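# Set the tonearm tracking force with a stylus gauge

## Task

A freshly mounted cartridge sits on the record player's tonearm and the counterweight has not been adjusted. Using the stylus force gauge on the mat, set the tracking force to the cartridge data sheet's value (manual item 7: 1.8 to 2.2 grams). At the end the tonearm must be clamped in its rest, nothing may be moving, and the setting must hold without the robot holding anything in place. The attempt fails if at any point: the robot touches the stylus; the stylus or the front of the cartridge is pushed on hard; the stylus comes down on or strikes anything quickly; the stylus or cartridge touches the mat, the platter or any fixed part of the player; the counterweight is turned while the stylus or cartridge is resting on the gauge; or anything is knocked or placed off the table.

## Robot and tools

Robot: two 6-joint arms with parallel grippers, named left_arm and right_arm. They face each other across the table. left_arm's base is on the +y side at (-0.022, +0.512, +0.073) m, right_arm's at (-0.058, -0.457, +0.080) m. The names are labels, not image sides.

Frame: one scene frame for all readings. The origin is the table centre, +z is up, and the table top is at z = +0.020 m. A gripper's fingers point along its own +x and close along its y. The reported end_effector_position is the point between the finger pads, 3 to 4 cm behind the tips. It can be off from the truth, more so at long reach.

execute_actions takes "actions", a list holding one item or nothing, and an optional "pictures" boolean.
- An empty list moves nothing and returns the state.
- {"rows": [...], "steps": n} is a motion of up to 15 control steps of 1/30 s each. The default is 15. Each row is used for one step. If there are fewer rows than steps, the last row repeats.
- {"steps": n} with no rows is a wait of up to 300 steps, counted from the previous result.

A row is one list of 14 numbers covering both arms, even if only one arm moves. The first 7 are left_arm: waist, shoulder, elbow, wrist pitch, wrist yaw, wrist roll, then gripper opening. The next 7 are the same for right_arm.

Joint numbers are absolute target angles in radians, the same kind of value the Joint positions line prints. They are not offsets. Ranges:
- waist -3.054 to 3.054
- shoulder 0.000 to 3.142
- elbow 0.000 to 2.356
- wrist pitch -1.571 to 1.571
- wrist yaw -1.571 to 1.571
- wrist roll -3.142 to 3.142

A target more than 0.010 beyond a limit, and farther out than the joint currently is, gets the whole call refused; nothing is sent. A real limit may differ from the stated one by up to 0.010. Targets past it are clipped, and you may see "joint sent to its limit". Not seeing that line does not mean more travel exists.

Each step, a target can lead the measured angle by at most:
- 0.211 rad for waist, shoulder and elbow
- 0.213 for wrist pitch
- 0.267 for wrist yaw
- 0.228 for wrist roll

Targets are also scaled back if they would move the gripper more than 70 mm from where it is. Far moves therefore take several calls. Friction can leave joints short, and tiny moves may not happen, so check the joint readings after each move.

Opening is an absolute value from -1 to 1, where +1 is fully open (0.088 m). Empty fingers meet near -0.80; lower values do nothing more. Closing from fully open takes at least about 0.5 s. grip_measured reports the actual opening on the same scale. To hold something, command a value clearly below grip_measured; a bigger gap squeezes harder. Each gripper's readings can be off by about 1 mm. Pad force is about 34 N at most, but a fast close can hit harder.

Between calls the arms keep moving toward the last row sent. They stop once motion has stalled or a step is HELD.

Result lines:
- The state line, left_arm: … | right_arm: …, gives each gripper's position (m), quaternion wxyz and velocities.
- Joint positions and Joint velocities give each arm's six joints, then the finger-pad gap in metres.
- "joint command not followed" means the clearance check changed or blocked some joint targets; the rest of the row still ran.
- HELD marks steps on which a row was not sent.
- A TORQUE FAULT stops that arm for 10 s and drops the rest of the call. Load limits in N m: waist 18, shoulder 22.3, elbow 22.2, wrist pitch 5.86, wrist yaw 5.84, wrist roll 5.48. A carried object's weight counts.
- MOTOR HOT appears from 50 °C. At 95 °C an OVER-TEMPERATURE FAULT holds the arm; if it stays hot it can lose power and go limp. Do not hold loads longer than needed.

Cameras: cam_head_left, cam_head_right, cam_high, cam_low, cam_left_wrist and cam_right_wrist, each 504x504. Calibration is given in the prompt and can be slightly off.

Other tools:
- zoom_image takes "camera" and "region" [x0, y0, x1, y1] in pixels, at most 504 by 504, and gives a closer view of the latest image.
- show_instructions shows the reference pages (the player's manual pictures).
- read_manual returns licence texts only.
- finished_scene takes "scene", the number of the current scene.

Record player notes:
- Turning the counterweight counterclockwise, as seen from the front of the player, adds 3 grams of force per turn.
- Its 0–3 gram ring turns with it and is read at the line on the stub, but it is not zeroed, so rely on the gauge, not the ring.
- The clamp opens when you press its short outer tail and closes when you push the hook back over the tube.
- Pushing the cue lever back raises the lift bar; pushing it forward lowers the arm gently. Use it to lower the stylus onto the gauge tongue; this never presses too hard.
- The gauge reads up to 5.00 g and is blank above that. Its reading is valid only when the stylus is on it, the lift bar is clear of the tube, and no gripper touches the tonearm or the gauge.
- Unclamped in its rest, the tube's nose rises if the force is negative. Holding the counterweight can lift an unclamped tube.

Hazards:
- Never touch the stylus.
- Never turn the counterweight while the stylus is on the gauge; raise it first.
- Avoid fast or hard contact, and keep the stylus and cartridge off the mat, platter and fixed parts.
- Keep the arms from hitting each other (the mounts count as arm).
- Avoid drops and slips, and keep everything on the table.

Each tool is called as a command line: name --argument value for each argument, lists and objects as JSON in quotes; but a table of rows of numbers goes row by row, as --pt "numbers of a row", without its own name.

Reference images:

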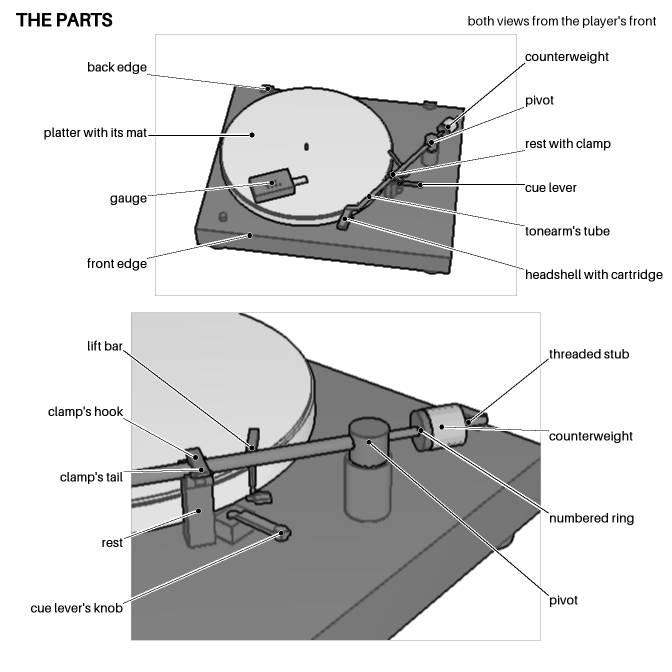

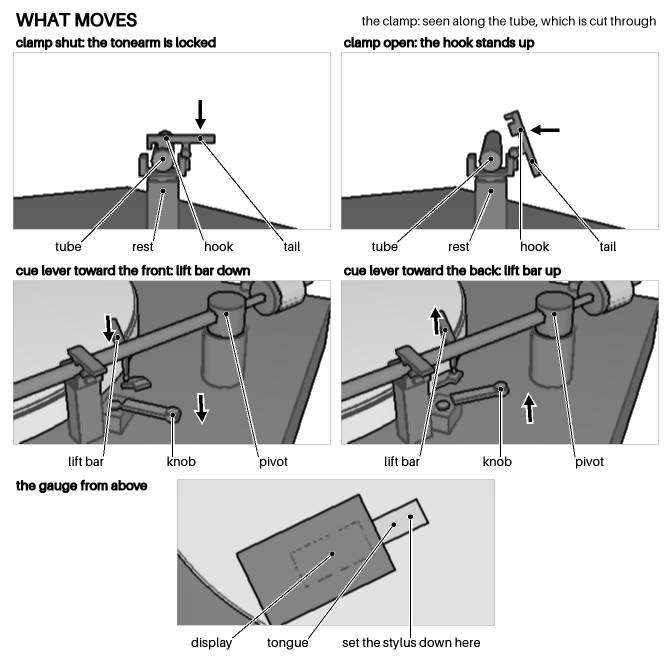

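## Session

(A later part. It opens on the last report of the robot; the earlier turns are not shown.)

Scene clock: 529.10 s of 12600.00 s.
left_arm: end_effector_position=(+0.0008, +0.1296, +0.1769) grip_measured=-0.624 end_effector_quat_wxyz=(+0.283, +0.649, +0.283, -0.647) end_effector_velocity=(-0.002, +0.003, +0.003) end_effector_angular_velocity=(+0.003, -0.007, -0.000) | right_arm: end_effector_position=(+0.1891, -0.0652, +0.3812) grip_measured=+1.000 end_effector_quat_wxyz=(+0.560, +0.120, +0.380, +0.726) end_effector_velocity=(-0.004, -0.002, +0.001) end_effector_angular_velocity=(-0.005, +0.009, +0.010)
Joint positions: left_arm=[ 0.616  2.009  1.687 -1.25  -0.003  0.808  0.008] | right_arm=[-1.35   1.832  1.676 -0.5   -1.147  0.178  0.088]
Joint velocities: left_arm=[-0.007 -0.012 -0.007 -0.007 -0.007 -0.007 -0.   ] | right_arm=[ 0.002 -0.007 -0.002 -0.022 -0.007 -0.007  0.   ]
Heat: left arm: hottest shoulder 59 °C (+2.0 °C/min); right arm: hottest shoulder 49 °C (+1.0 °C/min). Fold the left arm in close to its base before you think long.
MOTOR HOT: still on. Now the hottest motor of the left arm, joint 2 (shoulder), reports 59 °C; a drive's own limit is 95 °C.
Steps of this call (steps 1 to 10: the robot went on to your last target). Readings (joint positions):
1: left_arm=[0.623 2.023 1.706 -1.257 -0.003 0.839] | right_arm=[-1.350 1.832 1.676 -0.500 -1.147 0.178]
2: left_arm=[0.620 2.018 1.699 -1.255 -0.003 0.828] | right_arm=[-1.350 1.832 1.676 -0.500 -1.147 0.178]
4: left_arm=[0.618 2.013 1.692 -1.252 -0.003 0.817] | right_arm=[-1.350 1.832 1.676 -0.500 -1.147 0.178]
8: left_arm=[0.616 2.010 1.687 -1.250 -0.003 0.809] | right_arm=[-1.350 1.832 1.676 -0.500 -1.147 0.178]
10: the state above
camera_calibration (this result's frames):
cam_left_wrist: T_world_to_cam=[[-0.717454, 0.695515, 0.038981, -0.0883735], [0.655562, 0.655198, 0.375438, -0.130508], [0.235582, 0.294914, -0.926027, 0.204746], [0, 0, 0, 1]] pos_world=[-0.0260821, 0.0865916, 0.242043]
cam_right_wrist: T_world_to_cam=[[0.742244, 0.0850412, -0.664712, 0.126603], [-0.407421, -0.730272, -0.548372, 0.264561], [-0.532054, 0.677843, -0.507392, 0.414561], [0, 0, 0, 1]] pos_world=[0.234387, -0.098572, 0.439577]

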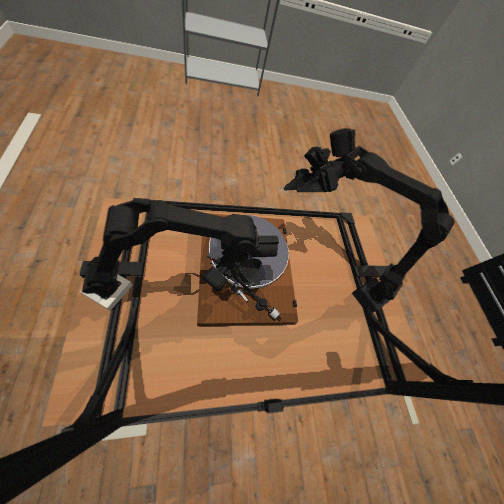

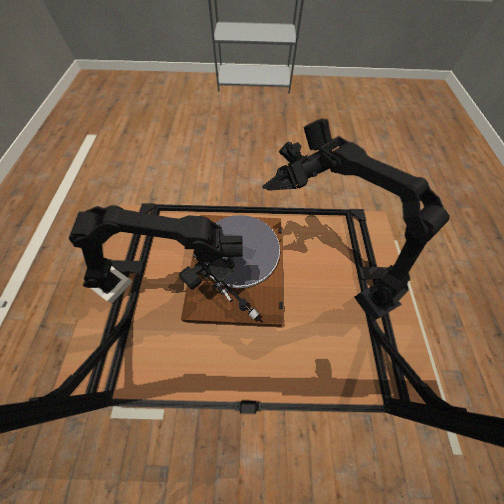

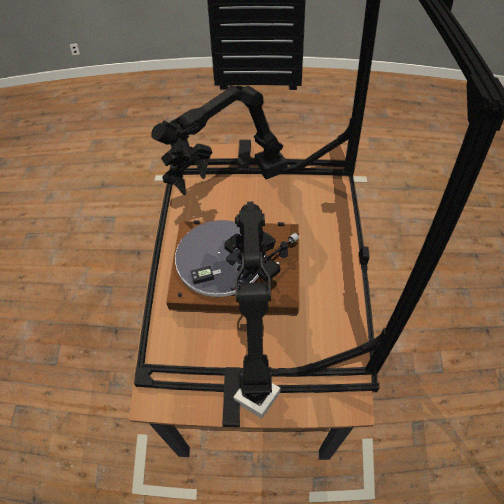

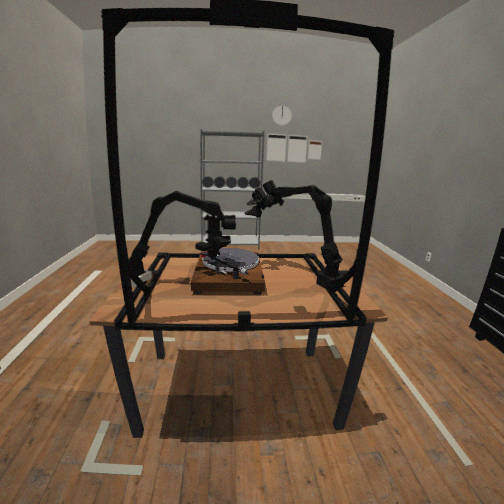

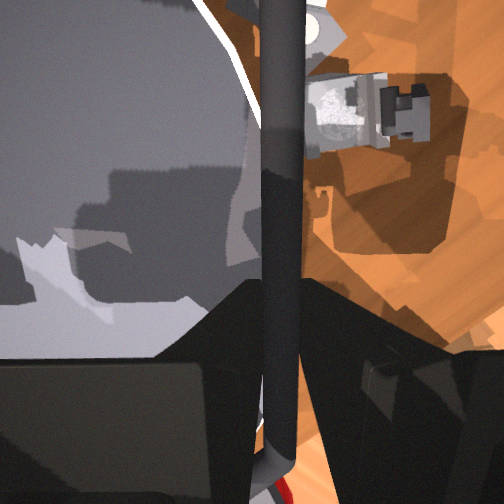

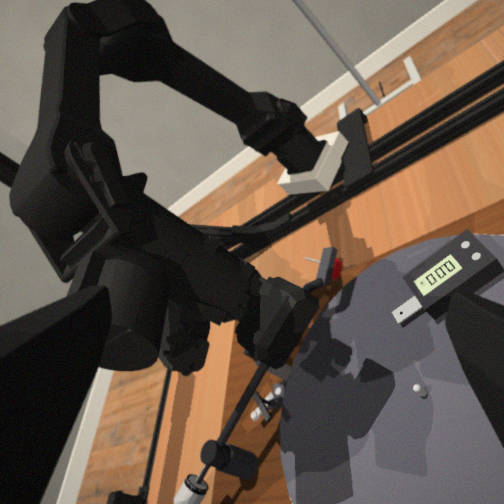

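execute_actions --actions '[{"rows":[[0.612,1.989,1.705,-1.262,0,0.803,-0.72,-1.35,1.831,1.677,-0.5,-1.15,0.178,1.0],[0.612,1.989,1.705,-1.262,0,0.803,-0.72,-1.35,1.831,1.677,-0.5,-1.15,0.178,1.0],[0.612,1.989,1.705,-1.262,0,0.803,-0.72,-1.35,1.831,1.677,-0.5,-1.15,0.178,1.0],[0.608,1.984,1.69,-1.259,0,0.785,-0.72,-1.35,1.831,1.677,-0.5,-1.15,0.178,1.0],[0.604,1.979,1.68,-1.257,0,0.767,-0.72,-1.35,1.831,1.677,-0.5,-1.15,0.178,1.0],[0.6,1.974,1.672,-1.255,0,0.749,-0.72,-1.35,1.831,1.677,-0.5,-1.15,0.178,1.0],[0.596,1.969,1.665,-1.252,0,0.731,-0.72,-1.35,1.831,1.677,-0.5,-1.15,0.178,1.0],[0.592,1.964,1.658,-1.25,0,0.713,-0.72,-1.35,1.831,1.677,-0.5,-1.15,0.178,1.0],[0.588,1.959,1.65,-1.248,0,0.695,-0.72,-1.35,1.831,1.677,-0.5,-1.15,0.178,1.0],[0.584,1.954,1.643,-1.246,0,0.677,-0.72,-1.35,1.831,1.677,-0.5,-1.15,0.178,1.0],[0.58,1.949,1.636,-1.244,0,0.659,-0.72,-1.35,1.831,1.677,-0.5,-1.15,0.178,1.0],[0.576,1.944,1.628,-1.242,0,0.641,-0.72,-1.35,1.831,1.677,-0.5,-1.15,0.178,1.0],[0.572,1.94,1.62,-1.24,0,0.625,-0.72,-1.35,1.831,1.677,-0.5,-1.15,0.178,1.0]],"steps":15}]' --pictures false

execute_actions --actions '[{"steps":12}]'

Scene clock: 537.80 s of 12600.00 s.
left_arm: end_effector_position=(-0.0135, +0.1409, +0.1803) grip_measured=-0.624 end_effector_quat_wxyz=(+0.322, +0.631, +0.323, -0.628) end_effector_velocity=(-0.024, +0.016, -0.000) end_effector_angular_velocity=(-0.008, +0.006, +0.137) | right_arm: end_effector_position=(+0.1891, -0.0652, +0.3812) grip_measured=+1.000 end_effector_quat_wxyz=(+0.560, +0.120, +0.380, +0.726) end_effector_velocity=(+0.000, -0.002, +0.001) end_effector_angular_velocity=(-0.008, +0.006, -0.010)
Joint positions: left_arm=[ 0.579  1.962  1.634 -1.246 -0.003  0.647  0.008] | right_arm=[-1.35   1.832  1.676 -0.5   -1.147  0.178  0.088]
Joint velocities: left_arm=[-0.061 -0.071 -0.1    0.037  0.007 -0.198 -0.   ] | right_arm=[-0.002 -0.007 -0.002 -0.007  0.007  0.007  0.   ]
Heat: left arm: hottest shoulder 60 °C (+2.0 °C/min); right arm: hottest shoulder 49 °C (+1.0 °C/min). Fold the left arm in close to its base before you think long.
MOTOR HOT: still on. Now the hottest motor of the left arm, joint 2 (shoulder), reports 60 °C; a drive's own limit is 95 °C.
Steps of this call (steps 1 to 30: the robot went on to your last target; steps 31 to 110: nothing new was sent; then 4.53 s passed at rest; steps 111 to 125: all 15 steps of this action). Readings (joint positions):
111: left_arm=[0.616 2.003 1.686 -1.250 -0.003 0.807] | right_arm=[-1.350 1.832 1.676 -0.500 -1.147 0.178]
112: left_arm=[0.616 2.003 1.686 -1.250 -0.003 0.807] | right_arm=[-1.350 1.832 1.676 -0.500 -1.147 0.178]
114: left_arm=[0.615 2.003 1.688 -1.253 -0.003 0.803] | right_arm=[-1.350 1.832 1.676 -0.500 -1.147 0.178]
118: left_arm=[0.604 1.993 1.677 -1.257 -0.004 0.755] | right_arm=[-1.350 1.832 1.676 -0.500 -1.147 0.178]
125: the state above

Scene clock: 538.20 s of 12600.00 s.
left_arm: end_effector_position=(-0.0151, +0.1421, +0.1805) grip_measured=-0.624 end_effector_quat_wxyz=(+0.326, +0.629, +0.327, -0.626) end_effector_velocity=(+0.000, +0.001, +0.001) end_effector_angular_velocity=(+0.003, -0.007, +0.020) | right_arm: end_effector_position=(+0.1891, -0.0652, +0.3812) grip_measured=+1.000 end_effector_quat_wxyz=(+0.560, +0.120, +0.380, +0.726) end_effector_velocity=(+0.000, -0.001, +0.002) end_effector_angular_velocity=(+0.011, -0.009, +0.005)
Joint positions: left_arm=[ 0.575  1.957  1.627 -1.244 -0.003  0.63   0.008] | right_arm=[-1.35   1.832  1.676 -0.5   -1.147  0.178  0.088]
Joint velocities: left_arm=[-0.002 -0.002  0.002 -0.007 -0.007 -0.022 -0.   ] | right_arm=[-0.002 -0.002 -0.002  0.007 -0.007 -0.007  0.   ]
Heat: left arm: hottest shoulder 60 °C (+2.0 °C/min); right arm: hottest shoulder 49 °C (+1.0 °C/min). Fold the left arm in close to its base before you think long.
MOTOR HOT: still on. Now the hottest motor of the left arm, joint 2 (shoulder), reports 60 °C; a drive's own limit is 95 °C.
Steps of this call (steps 1 to 12: the robot went on to your last target). Readings (joint positions):
1: left_arm=[0.578 1.961 1.632 -1.245 -0.003 0.641] | right_arm=[-1.350 1.832 1.676 -0.500 -1.147 0.178]
2: left_arm=[0.577 1.959 1.630 -1.245 -0.003 0.638] | right_arm=[-1.350 1.832 1.676 -0.500 -1.147 0.178]
4: left_arm=[0.576 1.958 1.628 -1.244 -0.003 0.634] | right_arm=[-1.350 1.832 1.676 -0.500 -1.147 0.178]
8: left_arm=[0.575 1.957 1.627 -1.244 -0.003 0.631] | right_arm=[-1.350 1.832 1.676 -0.500 -1.147 0.178]
12: the state above
camera_calibration (this result's frames):
cam_left_wrist: T_world_to_cam=[[-0.805699, 0.591032, 0.0391114, -0.0950482], [0.559873, 0.738338, 0.37603, -0.142961], [0.193369, 0.324865, -0.925782, 0.203226], [0, 0, 0, 1]] pos_world=[-0.0358379, 0.0957092, 0.245618]
cam_right_wrist: T_world_to_cam=[[0.742244, 0.0850412, -0.664712, 0.126603], [-0.407421, -0.730272, -0.548372, 0.264561], [-0.532054, 0.677843, -0.507392, 0.414561], [0, 0, 0, 1]] pos_world=[0.234387, -0.098572, 0.439577]

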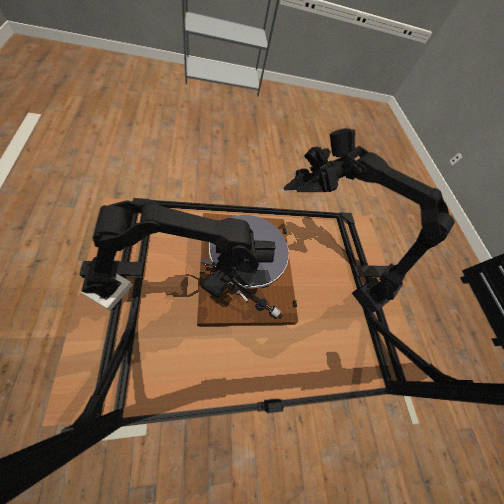

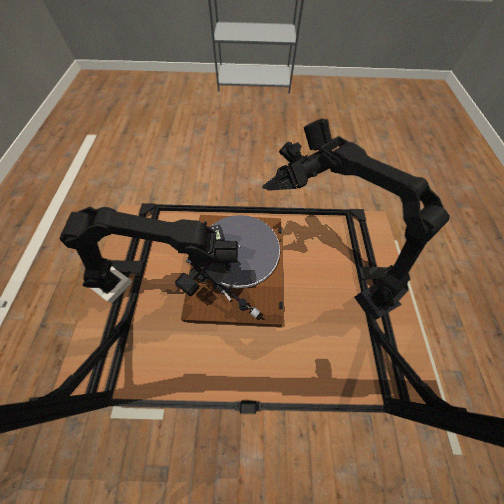

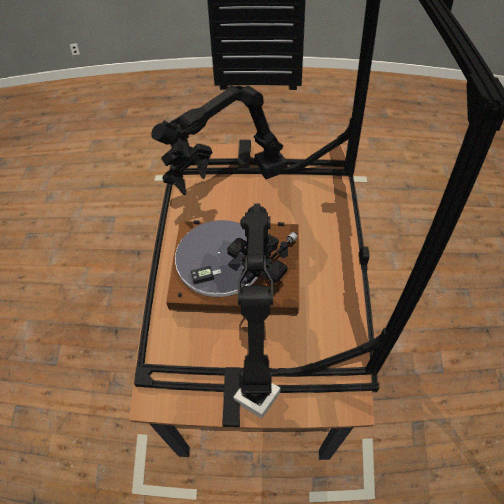

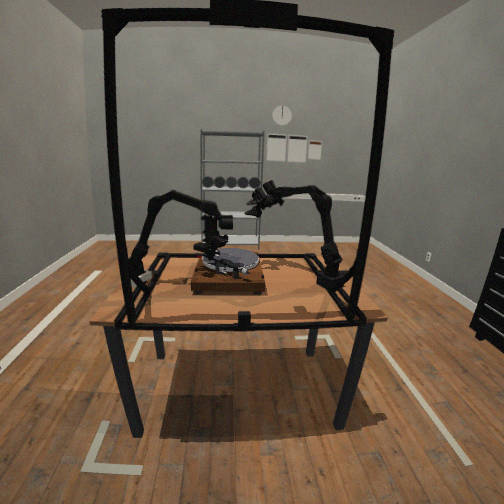

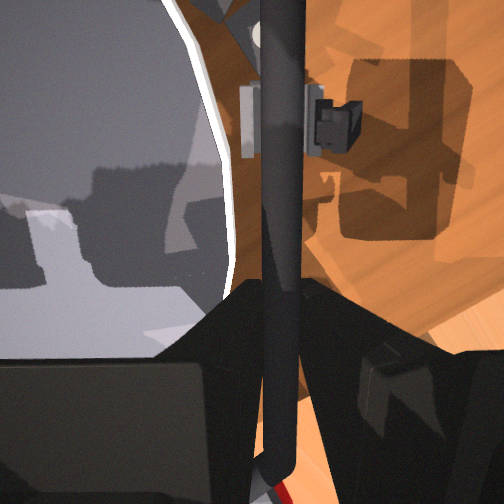

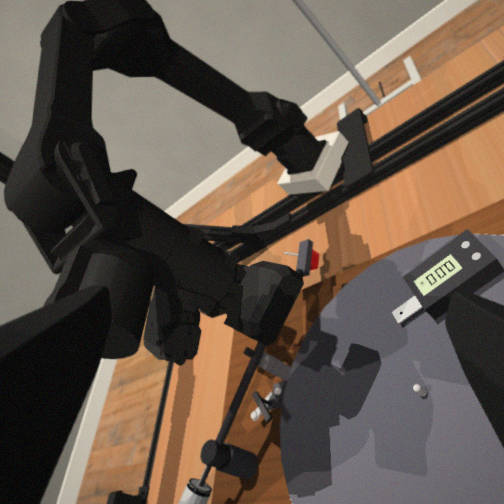

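execute_actions --actions '[{"rows":[[0.572,1.945,1.612,-1.238,0,0.628,-0.72,-1.35,1.831,1.677,-0.5,-1.15,0.178,1.0],[0.572,1.945,1.608,-1.234,0,0.628,-0.72,-1.35,1.831,1.677,-0.5,-1.15,0.178,1.0],[0.572,1.945,1.604,-1.23,0,0.628,-0.72,-1.35,1.831,1.677,-0.5,-1.15,0.178,1.0],[0.572,1.945,1.6,-1.226,0,0.628,-0.72,-1.35,1.831,1.677,-0.5,-1.15,0.178,1.0],[0.572,1.945,1.596,-1.222,0,0.628,-0.72,-1.35,1.831,1.677,-0.5,-1.15,0.178,1.0],[0.572,1.945,1.592,-1.218,0,0.628,-0.72,-1.35,1.831,1.677,-0.5,-1.15,0.178,1.0],[0.572,1.945,1.588,-1.214,0,0.628,-0.72,-1.35,1.831,1.677,-0.5,-1.15,0.178,1.0],[0.572,1.945,1.584,-1.21,0,0.628,-0.72,-1.35,1.831,1.677,-0.5,-1.15,0.178,1.0],[0.572,1.945,1.58,-1.206,0,0.628,-0.72,-1.35,1.831,1.677,-0.5,-1.15,0.178,1.0],[0.572,1.945,1.576,-1.202,0,0.628,-0.72,-1.35,1.831,1.677,-0.5,-1.15,0.178,1.0],[0.572,1.945,1.573,-1.198,0,0.628,-0.72,-1.35,1.831,1.677,-0.5,-1.15,0.178,1.0]],"steps":15}]' --pictures false

execute_actions --actions '[{"steps":10}]' --pictures false

Scene clock: 544.53 s of 12600.00 s.
left_arm: end_effector_position=(-0.0150, +0.1431, +0.1758) grip_measured=-0.624 end_effector_quat_wxyz=(+0.331, +0.626, +0.323, -0.628) end_effector_velocity=(-0.002, +0.001, -0.005) end_effector_angular_velocity=(-0.002, -0.007, +0.000) | right_arm: end_effector_position=(+0.1891, -0.0651, +0.3811) grip_measured=+1.000 end_effector_quat_wxyz=(+0.560, +0.120, +0.380, +0.726) end_effector_velocity=(-0.003, -0.002, +0.001) end_effector_angular_velocity=(+0.008, +0.008, +0.017)
Joint positions: left_arm=[ 0.576  1.943  1.589 -1.206 -0.001  0.63   0.008] | right_arm=[-1.35   1.832  1.676 -0.5   -1.147  0.178  0.088]
Joint velocities: left_arm=[-0.007 -0.002 -0.022  0.022 -0.007 -0.007 -0.   ] | right_arm=[-0.002 -0.002 -0.002 -0.007 -0.022 -0.007  0.   ]
Heat: left arm: hottest shoulder 60 °C (+2.0 °C/min); right arm: hottest shoulder 49 °C (+0.0 °C/min). Fold the left arm in close to its base before you think long.
MOTOR HOT: still on. Now the hottest motor of the left arm, joint 2 (shoulder), reports 60 °C; a drive's own limit is 95 °C.
Steps of this call (steps 1 to 30: the robot went on to your last target; steps 31 to 90: nothing new was sent; then 2.83 s passed at rest; steps 91 to 105: all 15 steps of this action). Readings (joint positions):
91: left_arm=[0.575 1.954 1.625 -1.242 -0.003 0.630] | right_arm=[-1.350 1.832 1.676 -0.500 -1.147 0.178]
92: left_arm=[0.575 1.954 1.624 -1.241 -0.003 0.630] | right_arm=[-1.350 1.832 1.676 -0.500 -1.147 0.178]
94: left_arm=[0.575 1.952 1.619 -1.237 -0.003 0.630] | right_arm=[-1.350 1.832 1.676 -0.500 -1.147 0.178]
98: left_arm=[0.575 1.948 1.606 -1.224 -0.002 0.630] | right_arm=[-1.350 1.832 1.676 -0.500 -1.147 0.178]
105: the state above

Scene clock: 544.87 s of 12600.00 s.
left_arm: end_effector_position=(-0.0150, +0.1431, +0.1752) grip_measured=-0.624 end_effector_quat_wxyz=(+0.331, +0.626, +0.323, -0.628) end_effector_velocity=(+0.002, +0.003, -0.001) end_effector_angular_velocity=(+0.013, -0.021, +0.034) | right_arm: end_effector_position=(+0.1891, -0.0651, +0.3811) grip_measured=+1.000 end_effector_quat_wxyz=(+0.560, +0.120, +0.380, +0.726) end_effector_velocity=(+0.003, -0.003, -0.003) end_effector_angular_velocity=(-0.014, +0.013, -0.015)
Joint positions: left_arm=[ 0.576  1.943  1.587 -1.203 -0.001  0.63   0.008] | right_arm=[-1.35   1.832  1.676 -0.5   -1.147  0.178  0.088]
Joint velocities: left_arm=[-0.002 -0.002 -0.007 -0.007 -0.022 -0.037 -0.   ] | right_arm=[-0.007 -0.002 -0.007 -0.007  0.007  0.007  0.   ]
Heat: left arm: hottest shoulder 60 °C (+2.0 °C/min); right arm: hottest shoulder 49 °C (+0.0 °C/min). Fold the left arm in close to its base before you think long.
MOTOR HOT: still on. Now the hottest motor of the left arm, joint 2 (shoulder), reports 60 °C; a drive's own limit is 95 °C.
Steps of this call (steps 1 to 10: the robot went on to your last target). Readings (joint positions):
1: left_arm=[0.576 1.943 1.589 -1.205 -0.001 0.630] | right_arm=[-1.350 1.832 1.676 -0.500 -1.147 0.178]
2: left_arm=[0.576 1.943 1.588 -1.205 -0.001 0.630] | right_arm=[-1.350 1.832 1.676 -0.500 -1.147 0.178]
4: left_arm=[0.576 1.943 1.588 -1.204 -0.001 0.630] | right_arm=[-1.350 1.832 1.676 -0.500 -1.147 0.178]
8: left_arm=[0.576 1.943 1.587 -1.203 -0.001 0.630] | right_arm=[-1.350 1.832 1.676 -0.500 -1.147 0.178]
10: the state above

execute_actions --actions '[{"rows":[[0.574,1.945,1.585,-1.2,0,0.628,-0.64,-1.35,1.831,1.677,-0.5,-1.15,0.178,1.0],[0.574,1.945,1.585,-1.2,0,0.628,-0.6,-1.35,1.831,1.677,-0.5,-1.15,0.178,1.0],[0.574,1.945,1.585,-1.2,0,0.628,-0.57,-1.35,1.831,1.677,-0.5,-1.15,0.178,1.0],[0.574,1.945,1.585,-1.2,0,0.628,-0.5,-1.35,1.831,1.677,-0.5,-1.15,0.178,1.0],[0.574,1.945,1.585,-1.2,0,0.628,-0.4,-1.35,1.831,1.677,-0.5,-1.15,0.178,1.0],[0.574,1.945,1.585,-1.2,0,0.628,-0.3,-1.35,1.831,1.677,-0.5,-1.15,0.178,1.0],[0.574,1.945,1.585,-1.2,0,0.628,-0.2,-1.35,1.831,1.677,-0.5,-1.15,0.178,1.0]],"steps":12}]' --pictures false

execute_actions --actions '[{"rows":[[0.565,1.93,1.75,-1.38,0,0.628,-0.2,-1.35,1.831,1.677,-0.5,-1.15,0.178,1.0]],"steps":15}]'

zoom_image --camera "cam_right_wrist" --region '[160, 230, 400, 504]'

Scene clock: 551.53 s of 12600.00 s.
left_arm: end_effector_position=(-0.0151, +0.1432, +0.1743) grip_measured=-0.230 end_effector_quat_wxyz=(+0.331, +0.626, +0.323, -0.628) end_effector_velocity=(-0.002, +0.005, +0.002) end_effector_angular_velocity=(+0.017, +0.008, +0.005) | right_arm: end_effector_position=(+0.1891, -0.0651, +0.3811) grip_measured=+1.000 end_effector_quat_wxyz=(+0.560, +0.120, +0.380, +0.726) end_effector_velocity=(-0.002, +0.000, +0.002) end_effector_angular_velocity=(+0.011, -0.009, +0.010)
Joint positions: left_arm=[ 0.576  1.943  1.583 -1.199 -0.001  0.629  0.028] | right_arm=[-1.35   1.832  1.676 -0.5   -1.147  0.178  0.088]
Joint velocities: left_arm=[-0.002 -0.007 -0.002 -0.022  0.007 -0.007  0.016] | right_arm=[ 0.002 -0.002 -0.002  0.007 -0.007 -0.007  0.   ]
Heat: left arm: hottest shoulder 60 °C (+3.0 °C/min); right arm: hottest shoulder 50 °C (+1.0 °C/min). Fold the left arm in close to its base before you think long. Fold the right arm in close to its base before you think long.
MOTOR HOT: a motor of the right arm reached 50 °C. Now the hottest motor of the right arm, joint 2 (shoulder), reports 50 °C. The temperature limit of the motors' drives, at which the controller stops that arm, is 95 °C. To cool a motor, set the load down, stop pushing, or move to a pose that needs little force.
MOTOR HOT: still on. Now the hottest motor of the left arm, joint 2 (shoulder), reports 60 °C; a drive's own limit is 95 °C.
Steps of this call (steps 1 to 15: the robot went on to your last target; steps 16 to 90: nothing new was sent; then 3.27 s passed at rest; steps 91 to 102: all 12 steps of this action). Readings (joint positions):
91: left_arm=[0.576 1.943 1.583 -1.199 -0.001 0.629] | right_arm=[-1.350 1.832 1.676 -0.500 -1.147 0.178]
92: left_arm=[0.576 1.943 1.583 -1.199 -0.001 0.629] | right_arm=[-1.350 1.832 1.676 -0.500 -1.147 0.178]
94: left_arm=[0.576 1.943 1.583 -1.199 -0.001 0.630] | right_arm=[-1.350 1.832 1.676 -0.500 -1.147 0.178]
98: left_arm=[0.576 1.943 1.583 -1.199 -0.001 0.630] | right_arm=[-1.350 1.832 1.676 -0.500 -1.147 0.178]
102: the state above

Scene clock: 552.03 s of 12600.00 s.
left_arm: end_effector_position=(-0.0181, +0.1466, +0.2188) grip_measured=-0.200 end_effector_quat_wxyz=(+0.326, +0.628, +0.323, -0.629) end_effector_velocity=(-0.002, +0.003, +0.003) end_effector_angular_velocity=(+0.012, +0.007, +0.005) | right_arm: end_effector_position=(+0.1891, -0.0651, +0.3811) grip_measured=+1.000 end_effector_quat_wxyz=(+0.560, +0.120, +0.380, +0.726) end_effector_velocity=(-0.000, -0.001, -0.000) end_effector_angular_velocity=(+0.008, -0.006, +0.005)
Joint positions: left_arm=[ 0.568  1.929  1.74  -1.377 -0.001  0.629  0.029] | right_arm=[-1.35   1.832  1.676 -0.5   -1.147  0.178  0.088]
Joint velocities: left_arm=[-0.002 -0.002  0.007 -0.022  0.007 -0.007 -0.   ] | right_arm=[-0.002 -0.002 -0.007  0.007 -0.007 -0.007  0.   ]
Heat: left arm: hottest shoulder 60 °C (+3.0 °C/min); right arm: hottest shoulder 50 °C (+1.0 °C/min). Fold the left arm in close to its base before you think long. Fold the right arm in close to its base before you think long.
MOTOR HOT: still on. Now the hottest motor of the left arm, joint 2 (shoulder), reports 60 °C; a drive's own limit is 95 °C.
MOTOR HOT: still on. Now the hottest motor of the right arm, joint 2 (shoulder), reports 50 °C; a drive's own limit is 95 °C.
Steps of this call (steps 1 to 15: all 15 steps of this action). Readings (joint positions):
1: left_arm=[0.575 1.945 1.612 -1.245 -0.001 0.630] | right_arm=[-1.350 1.832 1.676 -0.500 -1.147 0.178]
2: left_arm=[0.574 1.951 1.645 -1.293 -0.001 0.630] | right_arm=[-1.350 1.832 1.676 -0.500 -1.147 0.178]
4: left_arm=[0.571 1.947 1.695 -1.332 -0.001 0.630] | right_arm=[-1.350 1.832 1.676 -0.500 -1.147 0.178]
8: left_arm=[0.568 1.929 1.737 -1.368 -0.001 0.629] | right_arm=[-1.350 1.832 1.676 -0.500 -1.147 0.178]
15: the state above
camera_calibration (this result's frames):
cam_left_wrist: T_world_to_cam=[[-0.801779, 0.596521, 0.0362362, -0.101769], [0.56533, 0.737402, 0.369648, -0.157372], [0.193782, 0.316862, -0.928465, 0.239503], [0, 0, 0, 1]] pos_world=[-0.0390402, 0.100864, 0.28423]
cam_right_wrist: T_world_to_cam=[[0.742051, 0.0848765, -0.664948, 0.126565], [-0.40758, -0.730407, -0.548073, 0.264439], [-0.532201, 0.677718, -0.507406, 0.414501], [0, 0, 0, 1]] pos_world=[0.234461, -0.0985087, 0.439411]

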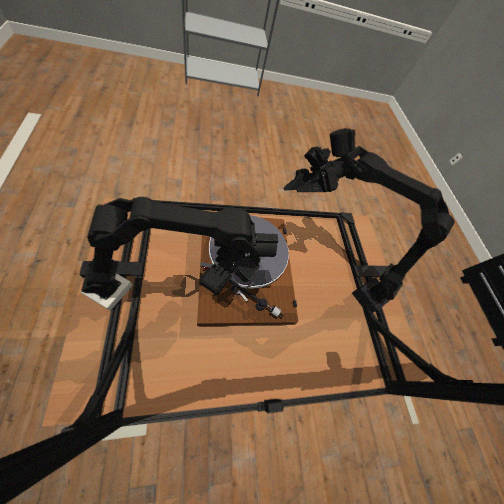

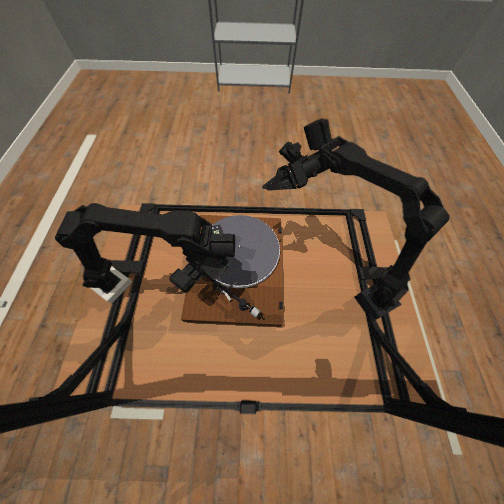

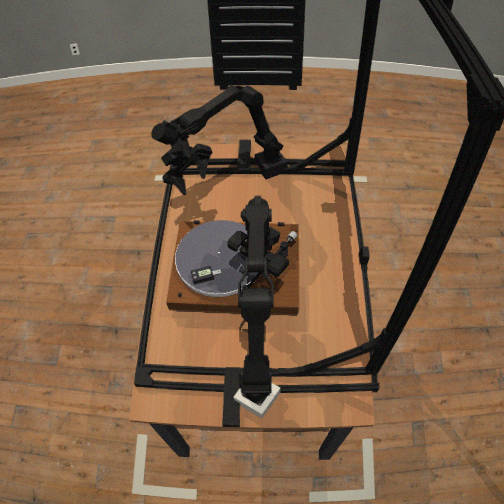

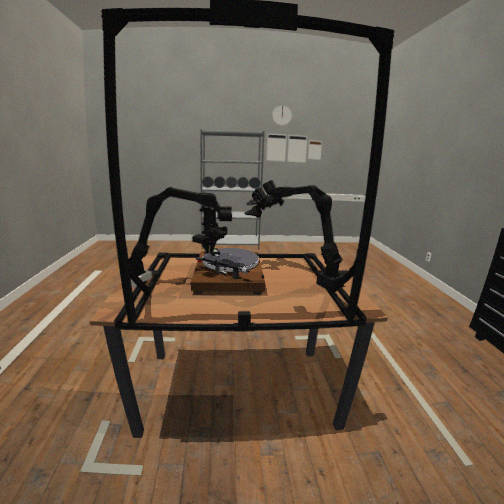

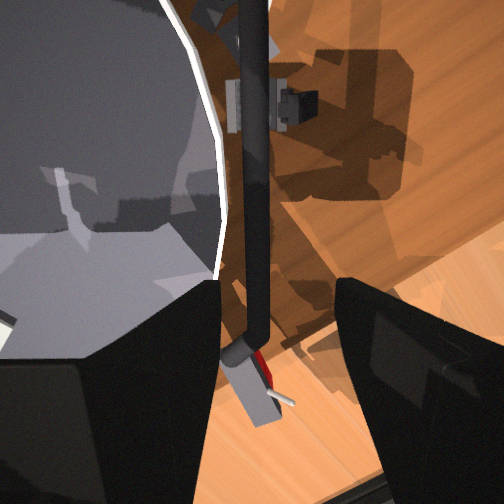

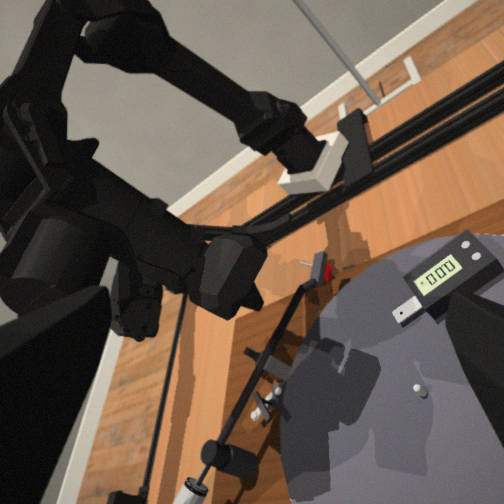

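Region (160, 230, 400, 504) of cam_right_wrist's 504x504 image, scaled by 1.839, with more detail than that image has; it fills the left 441 columns of this view, and the rest is white.

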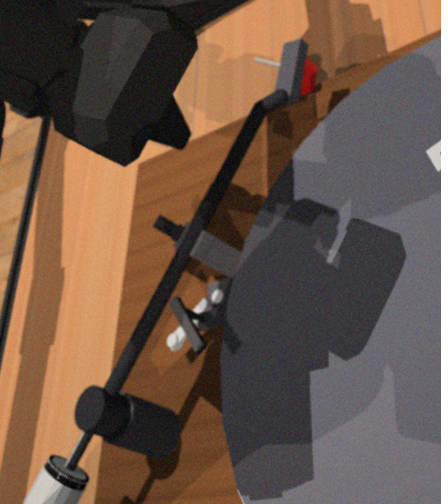

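execute_actions --actions '[{"rows":[[0.435,1.66,1.40,-0.96,0,0,-0.9,-1.35,1.831,1.677,-0.5,-1.15,0.178,1.0]],"steps":15}]' --pictures false

execute_actions --actions '[{"steps":10}]' --pictures false

execute_actions --actions '[{"rows":[[0.435,1.68,1.275,-0.82,0,0,-0.9,-1.35,1.831,1.677,-0.5,-1.15,0.178,1.0]],"steps":15}]'

zoom_image --camera "cam_right_wrist" --region '[180, 280, 340, 440]'

Scene clock: 576.43 s of 12600.00 s.
left_arm: end_effector_position=(-0.0685, +0.1428, +0.2297) grip_measured=-0.799 end_effector_quat_wxyz=(+0.538, +0.434, +0.377, -0.617) end_effector_velocity=(+0.001, -0.009, +0.001) end_effector_angular_velocity=(-0.038, +0.032, +0.136) | right_arm: end_effector_position=(+0.1891, -0.0652, +0.3812) grip_measured=+1.000 end_effector_quat_wxyz=(+0.560, +0.120, +0.380, +0.726) end_effector_velocity=(+0.001, -0.001, -0.001) end_effector_angular_velocity=(-0.006, -0.004, -0.006)
Joint positions: left_arm=[ 0.433  1.668  1.41  -0.966  0.002  0.014  0.   ] | right_arm=[-1.35   1.832  1.676 -0.5   -1.147  0.178  0.088]
Joint velocities: left_arm=[-0.002  0.002 -0.007  0.051 -0.022 -0.139  0.   ] | right_arm=[-0.002 -0.002 -0.002 -0.007  0.007 -0.007  0.   ]
Heat: left arm: hottest shoulder 58 °C (+1.0 °C/min); right arm: hottest shoulder 50 °C (+1.0 °C/min). Fold the left arm in close to its base before you think long. Fold the right arm in close to its base before you think long.
MOTOR HOT: still on. Now the hottest motor of the left arm, joint 2 (shoulder), reports 58 °C; a drive's own limit is 95 °C.
MOTOR HOT: still on. Now the hottest motor of the right arm, joint 2 (shoulder), reports 50 °C; a drive's own limit is 95 °C.
Steps of this call (steps 1 to 15: the robot went on to your last target; steps 16 to 90: nothing new was sent; then 20.90 s passed at rest; steps 91 to 105: all 15 steps of this action). Readings (joint positions):
91: left_arm=[0.559 1.893 1.697 -1.314 -0.006 0.572] | right_arm=[-1.350 1.832 1.676 -0.500 -1.147 0.178]
92: left_arm=[0.534 1.848 1.633 -1.248 -0.008 0.502] | right_arm=[-1.350 1.832 1.676 -0.500 -1.147 0.178]
94: left_arm=[0.473 1.755 1.519 -1.140 0.000 0.372] | right_arm=[-1.350 1.832 1.676 -0.500 -1.147 0.178]
98: left_arm=[0.429 1.673 1.442 -1.000 0.003 0.124] | right_arm=[-1.350 1.832 1.676 -0.500 -1.147 0.178]
105: the state above

Scene clock: 576.77 s of 12600.00 s.
left_arm: end_effector_position=(-0.0686, +0.1422, +0.2299) grip_measured=-0.799 end_effector_quat_wxyz=(+0.541, +0.430, +0.378, -0.616) end_effector_velocity=(-0.001, +0.002, -0.002) end_effector_angular_velocity=(+0.012, -0.006, +0.002) | right_arm: end_effector_position=(+0.1891, -0.0651, +0.3814) grip_measured=+1.000 end_effector_quat_wxyz=(+0.560, +0.120, +0.380, +0.726) end_effector_velocity=(+0.000, -0.004, -0.001) end_effector_angular_velocity=(-0.003, -0.000, +0.004)
Joint positions: left_arm=[ 0.433  1.668  1.41  -0.962  0.002  0.005  0.   ] | right_arm=[-1.35   1.832  1.676 -0.5   -1.147  0.178  0.088]
Joint velocities: left_arm=[-0.007  0.002 -0.002 -0.007 -0.007 -0.007  0.   ] | right_arm=[-0.007 -0.002 -0.002 -0.022 -0.007 -0.022  0.   ]
Heat: left arm: hottest shoulder 58 °C (+1.0 °C/min); right arm: hottest shoulder 50 °C (+1.0 °C/min). Fold the left arm in close to its base before you think long. Fold the right arm in close to its base before you think long.
MOTOR HOT: still on. Now the hottest motor of the left arm, joint 2 (shoulder), reports 58 °C; a drive's own limit is 95 °C.
MOTOR HOT: still on. Now the hottest motor of the right arm, joint 2 (shoulder), reports 50 °C; a drive's own limit is 95 °C.
Steps of this call (steps 1 to 10: the robot went on to your last target). Readings (joint positions):
1: left_arm=[0.433 1.668 1.410 -0.964 0.002 0.011] | right_arm=[-1.350 1.832 1.676 -0.500 -1.147 0.178]
2: left_arm=[0.433 1.668 1.410 -0.963 0.002 0.009] | right_arm=[-1.350 1.832 1.676 -0.500 -1.147 0.178]
4: left_arm=[0.433 1.668 1.410 -0.963 0.002 0.007] | right_arm=[-1.350 1.832 1.676 -0.500 -1.147 0.178]
8: left_arm=[0.433 1.668 1.410 -0.962 0.002 0.005] | right_arm=[-1.350 1.832 1.676 -0.500 -1.147 0.178]
10: the state above

Scene clock: 577.27 s of 12600.00 s.
left_arm: end_effector_position=(-0.0686, +0.1418, +0.1944) grip_measured=-0.799 end_effector_quat_wxyz=(+0.541, +0.430, +0.379, -0.615) end_effector_velocity=(+0.003, +0.002, -0.000) end_effector_angular_velocity=(+0.005, -0.019, +0.012) | right_arm: end_effector_position=(+0.1891, -0.0652, +0.3812) grip_measured=+1.000 end_effector_quat_wxyz=(+0.560, +0.120, +0.380, +0.726) end_effector_velocity=(-0.003, -0.003, +0.003) end_effector_angular_velocity=(+0.016, -0.009, +0.020)
Joint positions: left_arm=[ 0.433  1.682  1.283 -0.822  0.002  0.004  0.   ] | right_arm=[-1.35   1.832  1.676 -0.5   -1.147  0.178  0.088]
Joint velocities: left_arm=[-0.002 -0.002 -0.002 -0.007 -0.022 -0.007  0.   ] | right_arm=[-0.002 -0.007 -0.002 -0.007 -0.022 -0.022  0.   ]
Heat: left arm: hottest shoulder 58 °C (+1.0 °C/min); right arm: hottest shoulder 50 °C (+1.0 °C/min). Fold the left arm in close to its base before you think long. Fold the right arm in close to its base before you think long.
MOTOR HOT: still on. Now the hottest motor of the left arm, joint 2 (shoulder), reports 58 °C; a drive's own limit is 95 °C.
MOTOR HOT: still on. Now the hottest motor of the right arm, joint 2 (shoulder), reports 50 °C; a drive's own limit is 95 °C.
Steps of this call (steps 1 to 15: all 15 steps of this action). Readings (joint positions):
1: left_arm=[0.433 1.667 1.386 -0.922 0.002 0.005] | right_arm=[-1.350 1.832 1.676 -0.500 -1.147 0.178]
2: left_arm=[0.433 1.664 1.360 -0.885 0.002 0.005] | right_arm=[-1.350 1.832 1.676 -0.500 -1.147 0.178]
4: left_arm=[0.433 1.668 1.320 -0.857 0.002 0.004] | right_arm=[-1.350 1.832 1.676 -0.500 -1.147 0.178]
8: left_arm=[0.433 1.681 1.284 -0.832 0.002 0.004] | right_arm=[-1.350 1.832 1.676 -0.500 -1.147 0.178]
15: the state above
camera_calibration (this result's frames):
cam_left_wrist: T_world_to_cam=[[-0.986396, 0.161479, 0.0307944, -0.0884745], [0.162439, 0.986208, 0.0317389, -0.113489], [-0.0252445, 0.0363093, -0.999022, 0.26663], [0, 0, 0, 1]] pos_world=[-0.0621049, 0.11653, 0.272696]
cam_right_wrist: T_world_to_cam=[[0.742244, 0.0850412, -0.664712, 0.126603], [-0.407421, -0.730272, -0.548372, 0.264561], [-0.532054, 0.677843, -0.507392, 0.414561], [0, 0, 0, 1]] pos_world=[0.234387, -0.098572, 0.439577]

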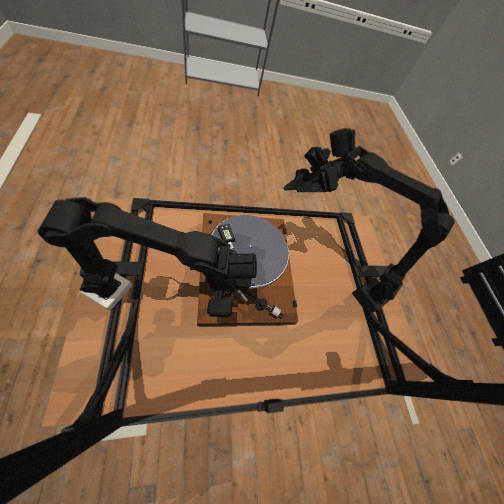

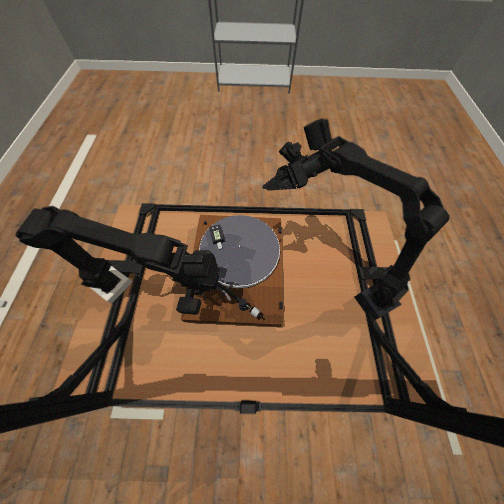

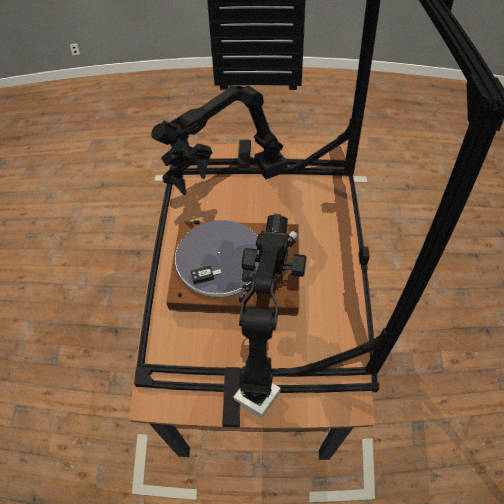

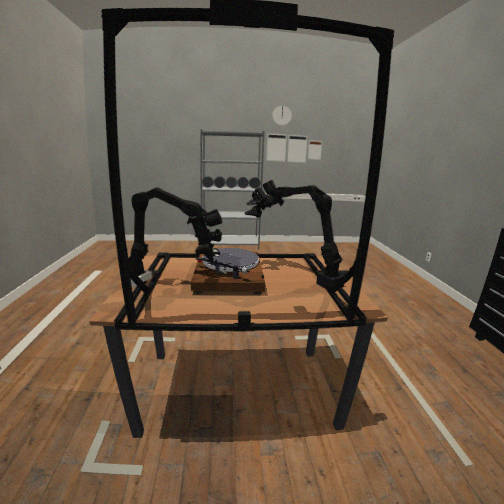

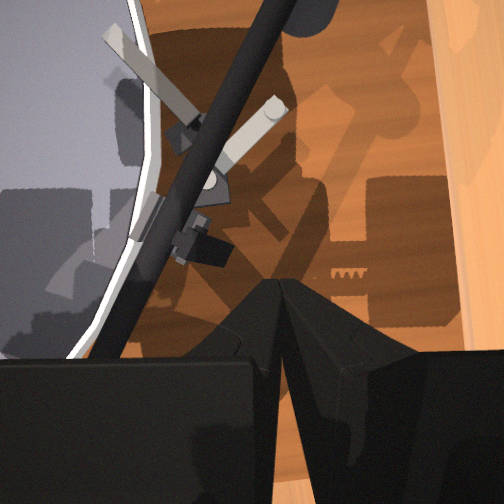

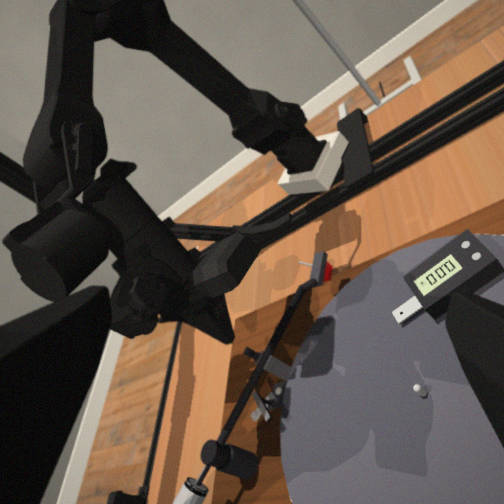

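Region (180, 280, 340, 440) of cam_right_wrist's 504x504 image, scaled by 3.150, with more detail than that image has.

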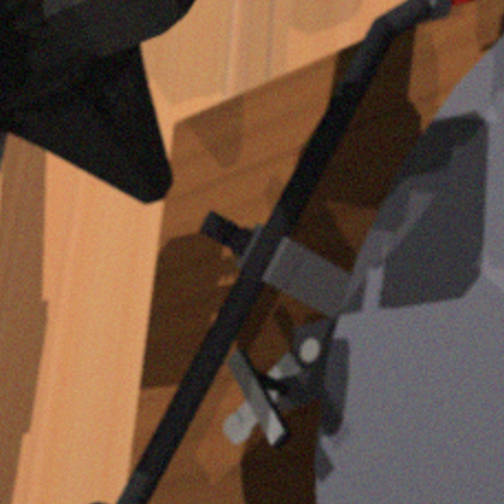

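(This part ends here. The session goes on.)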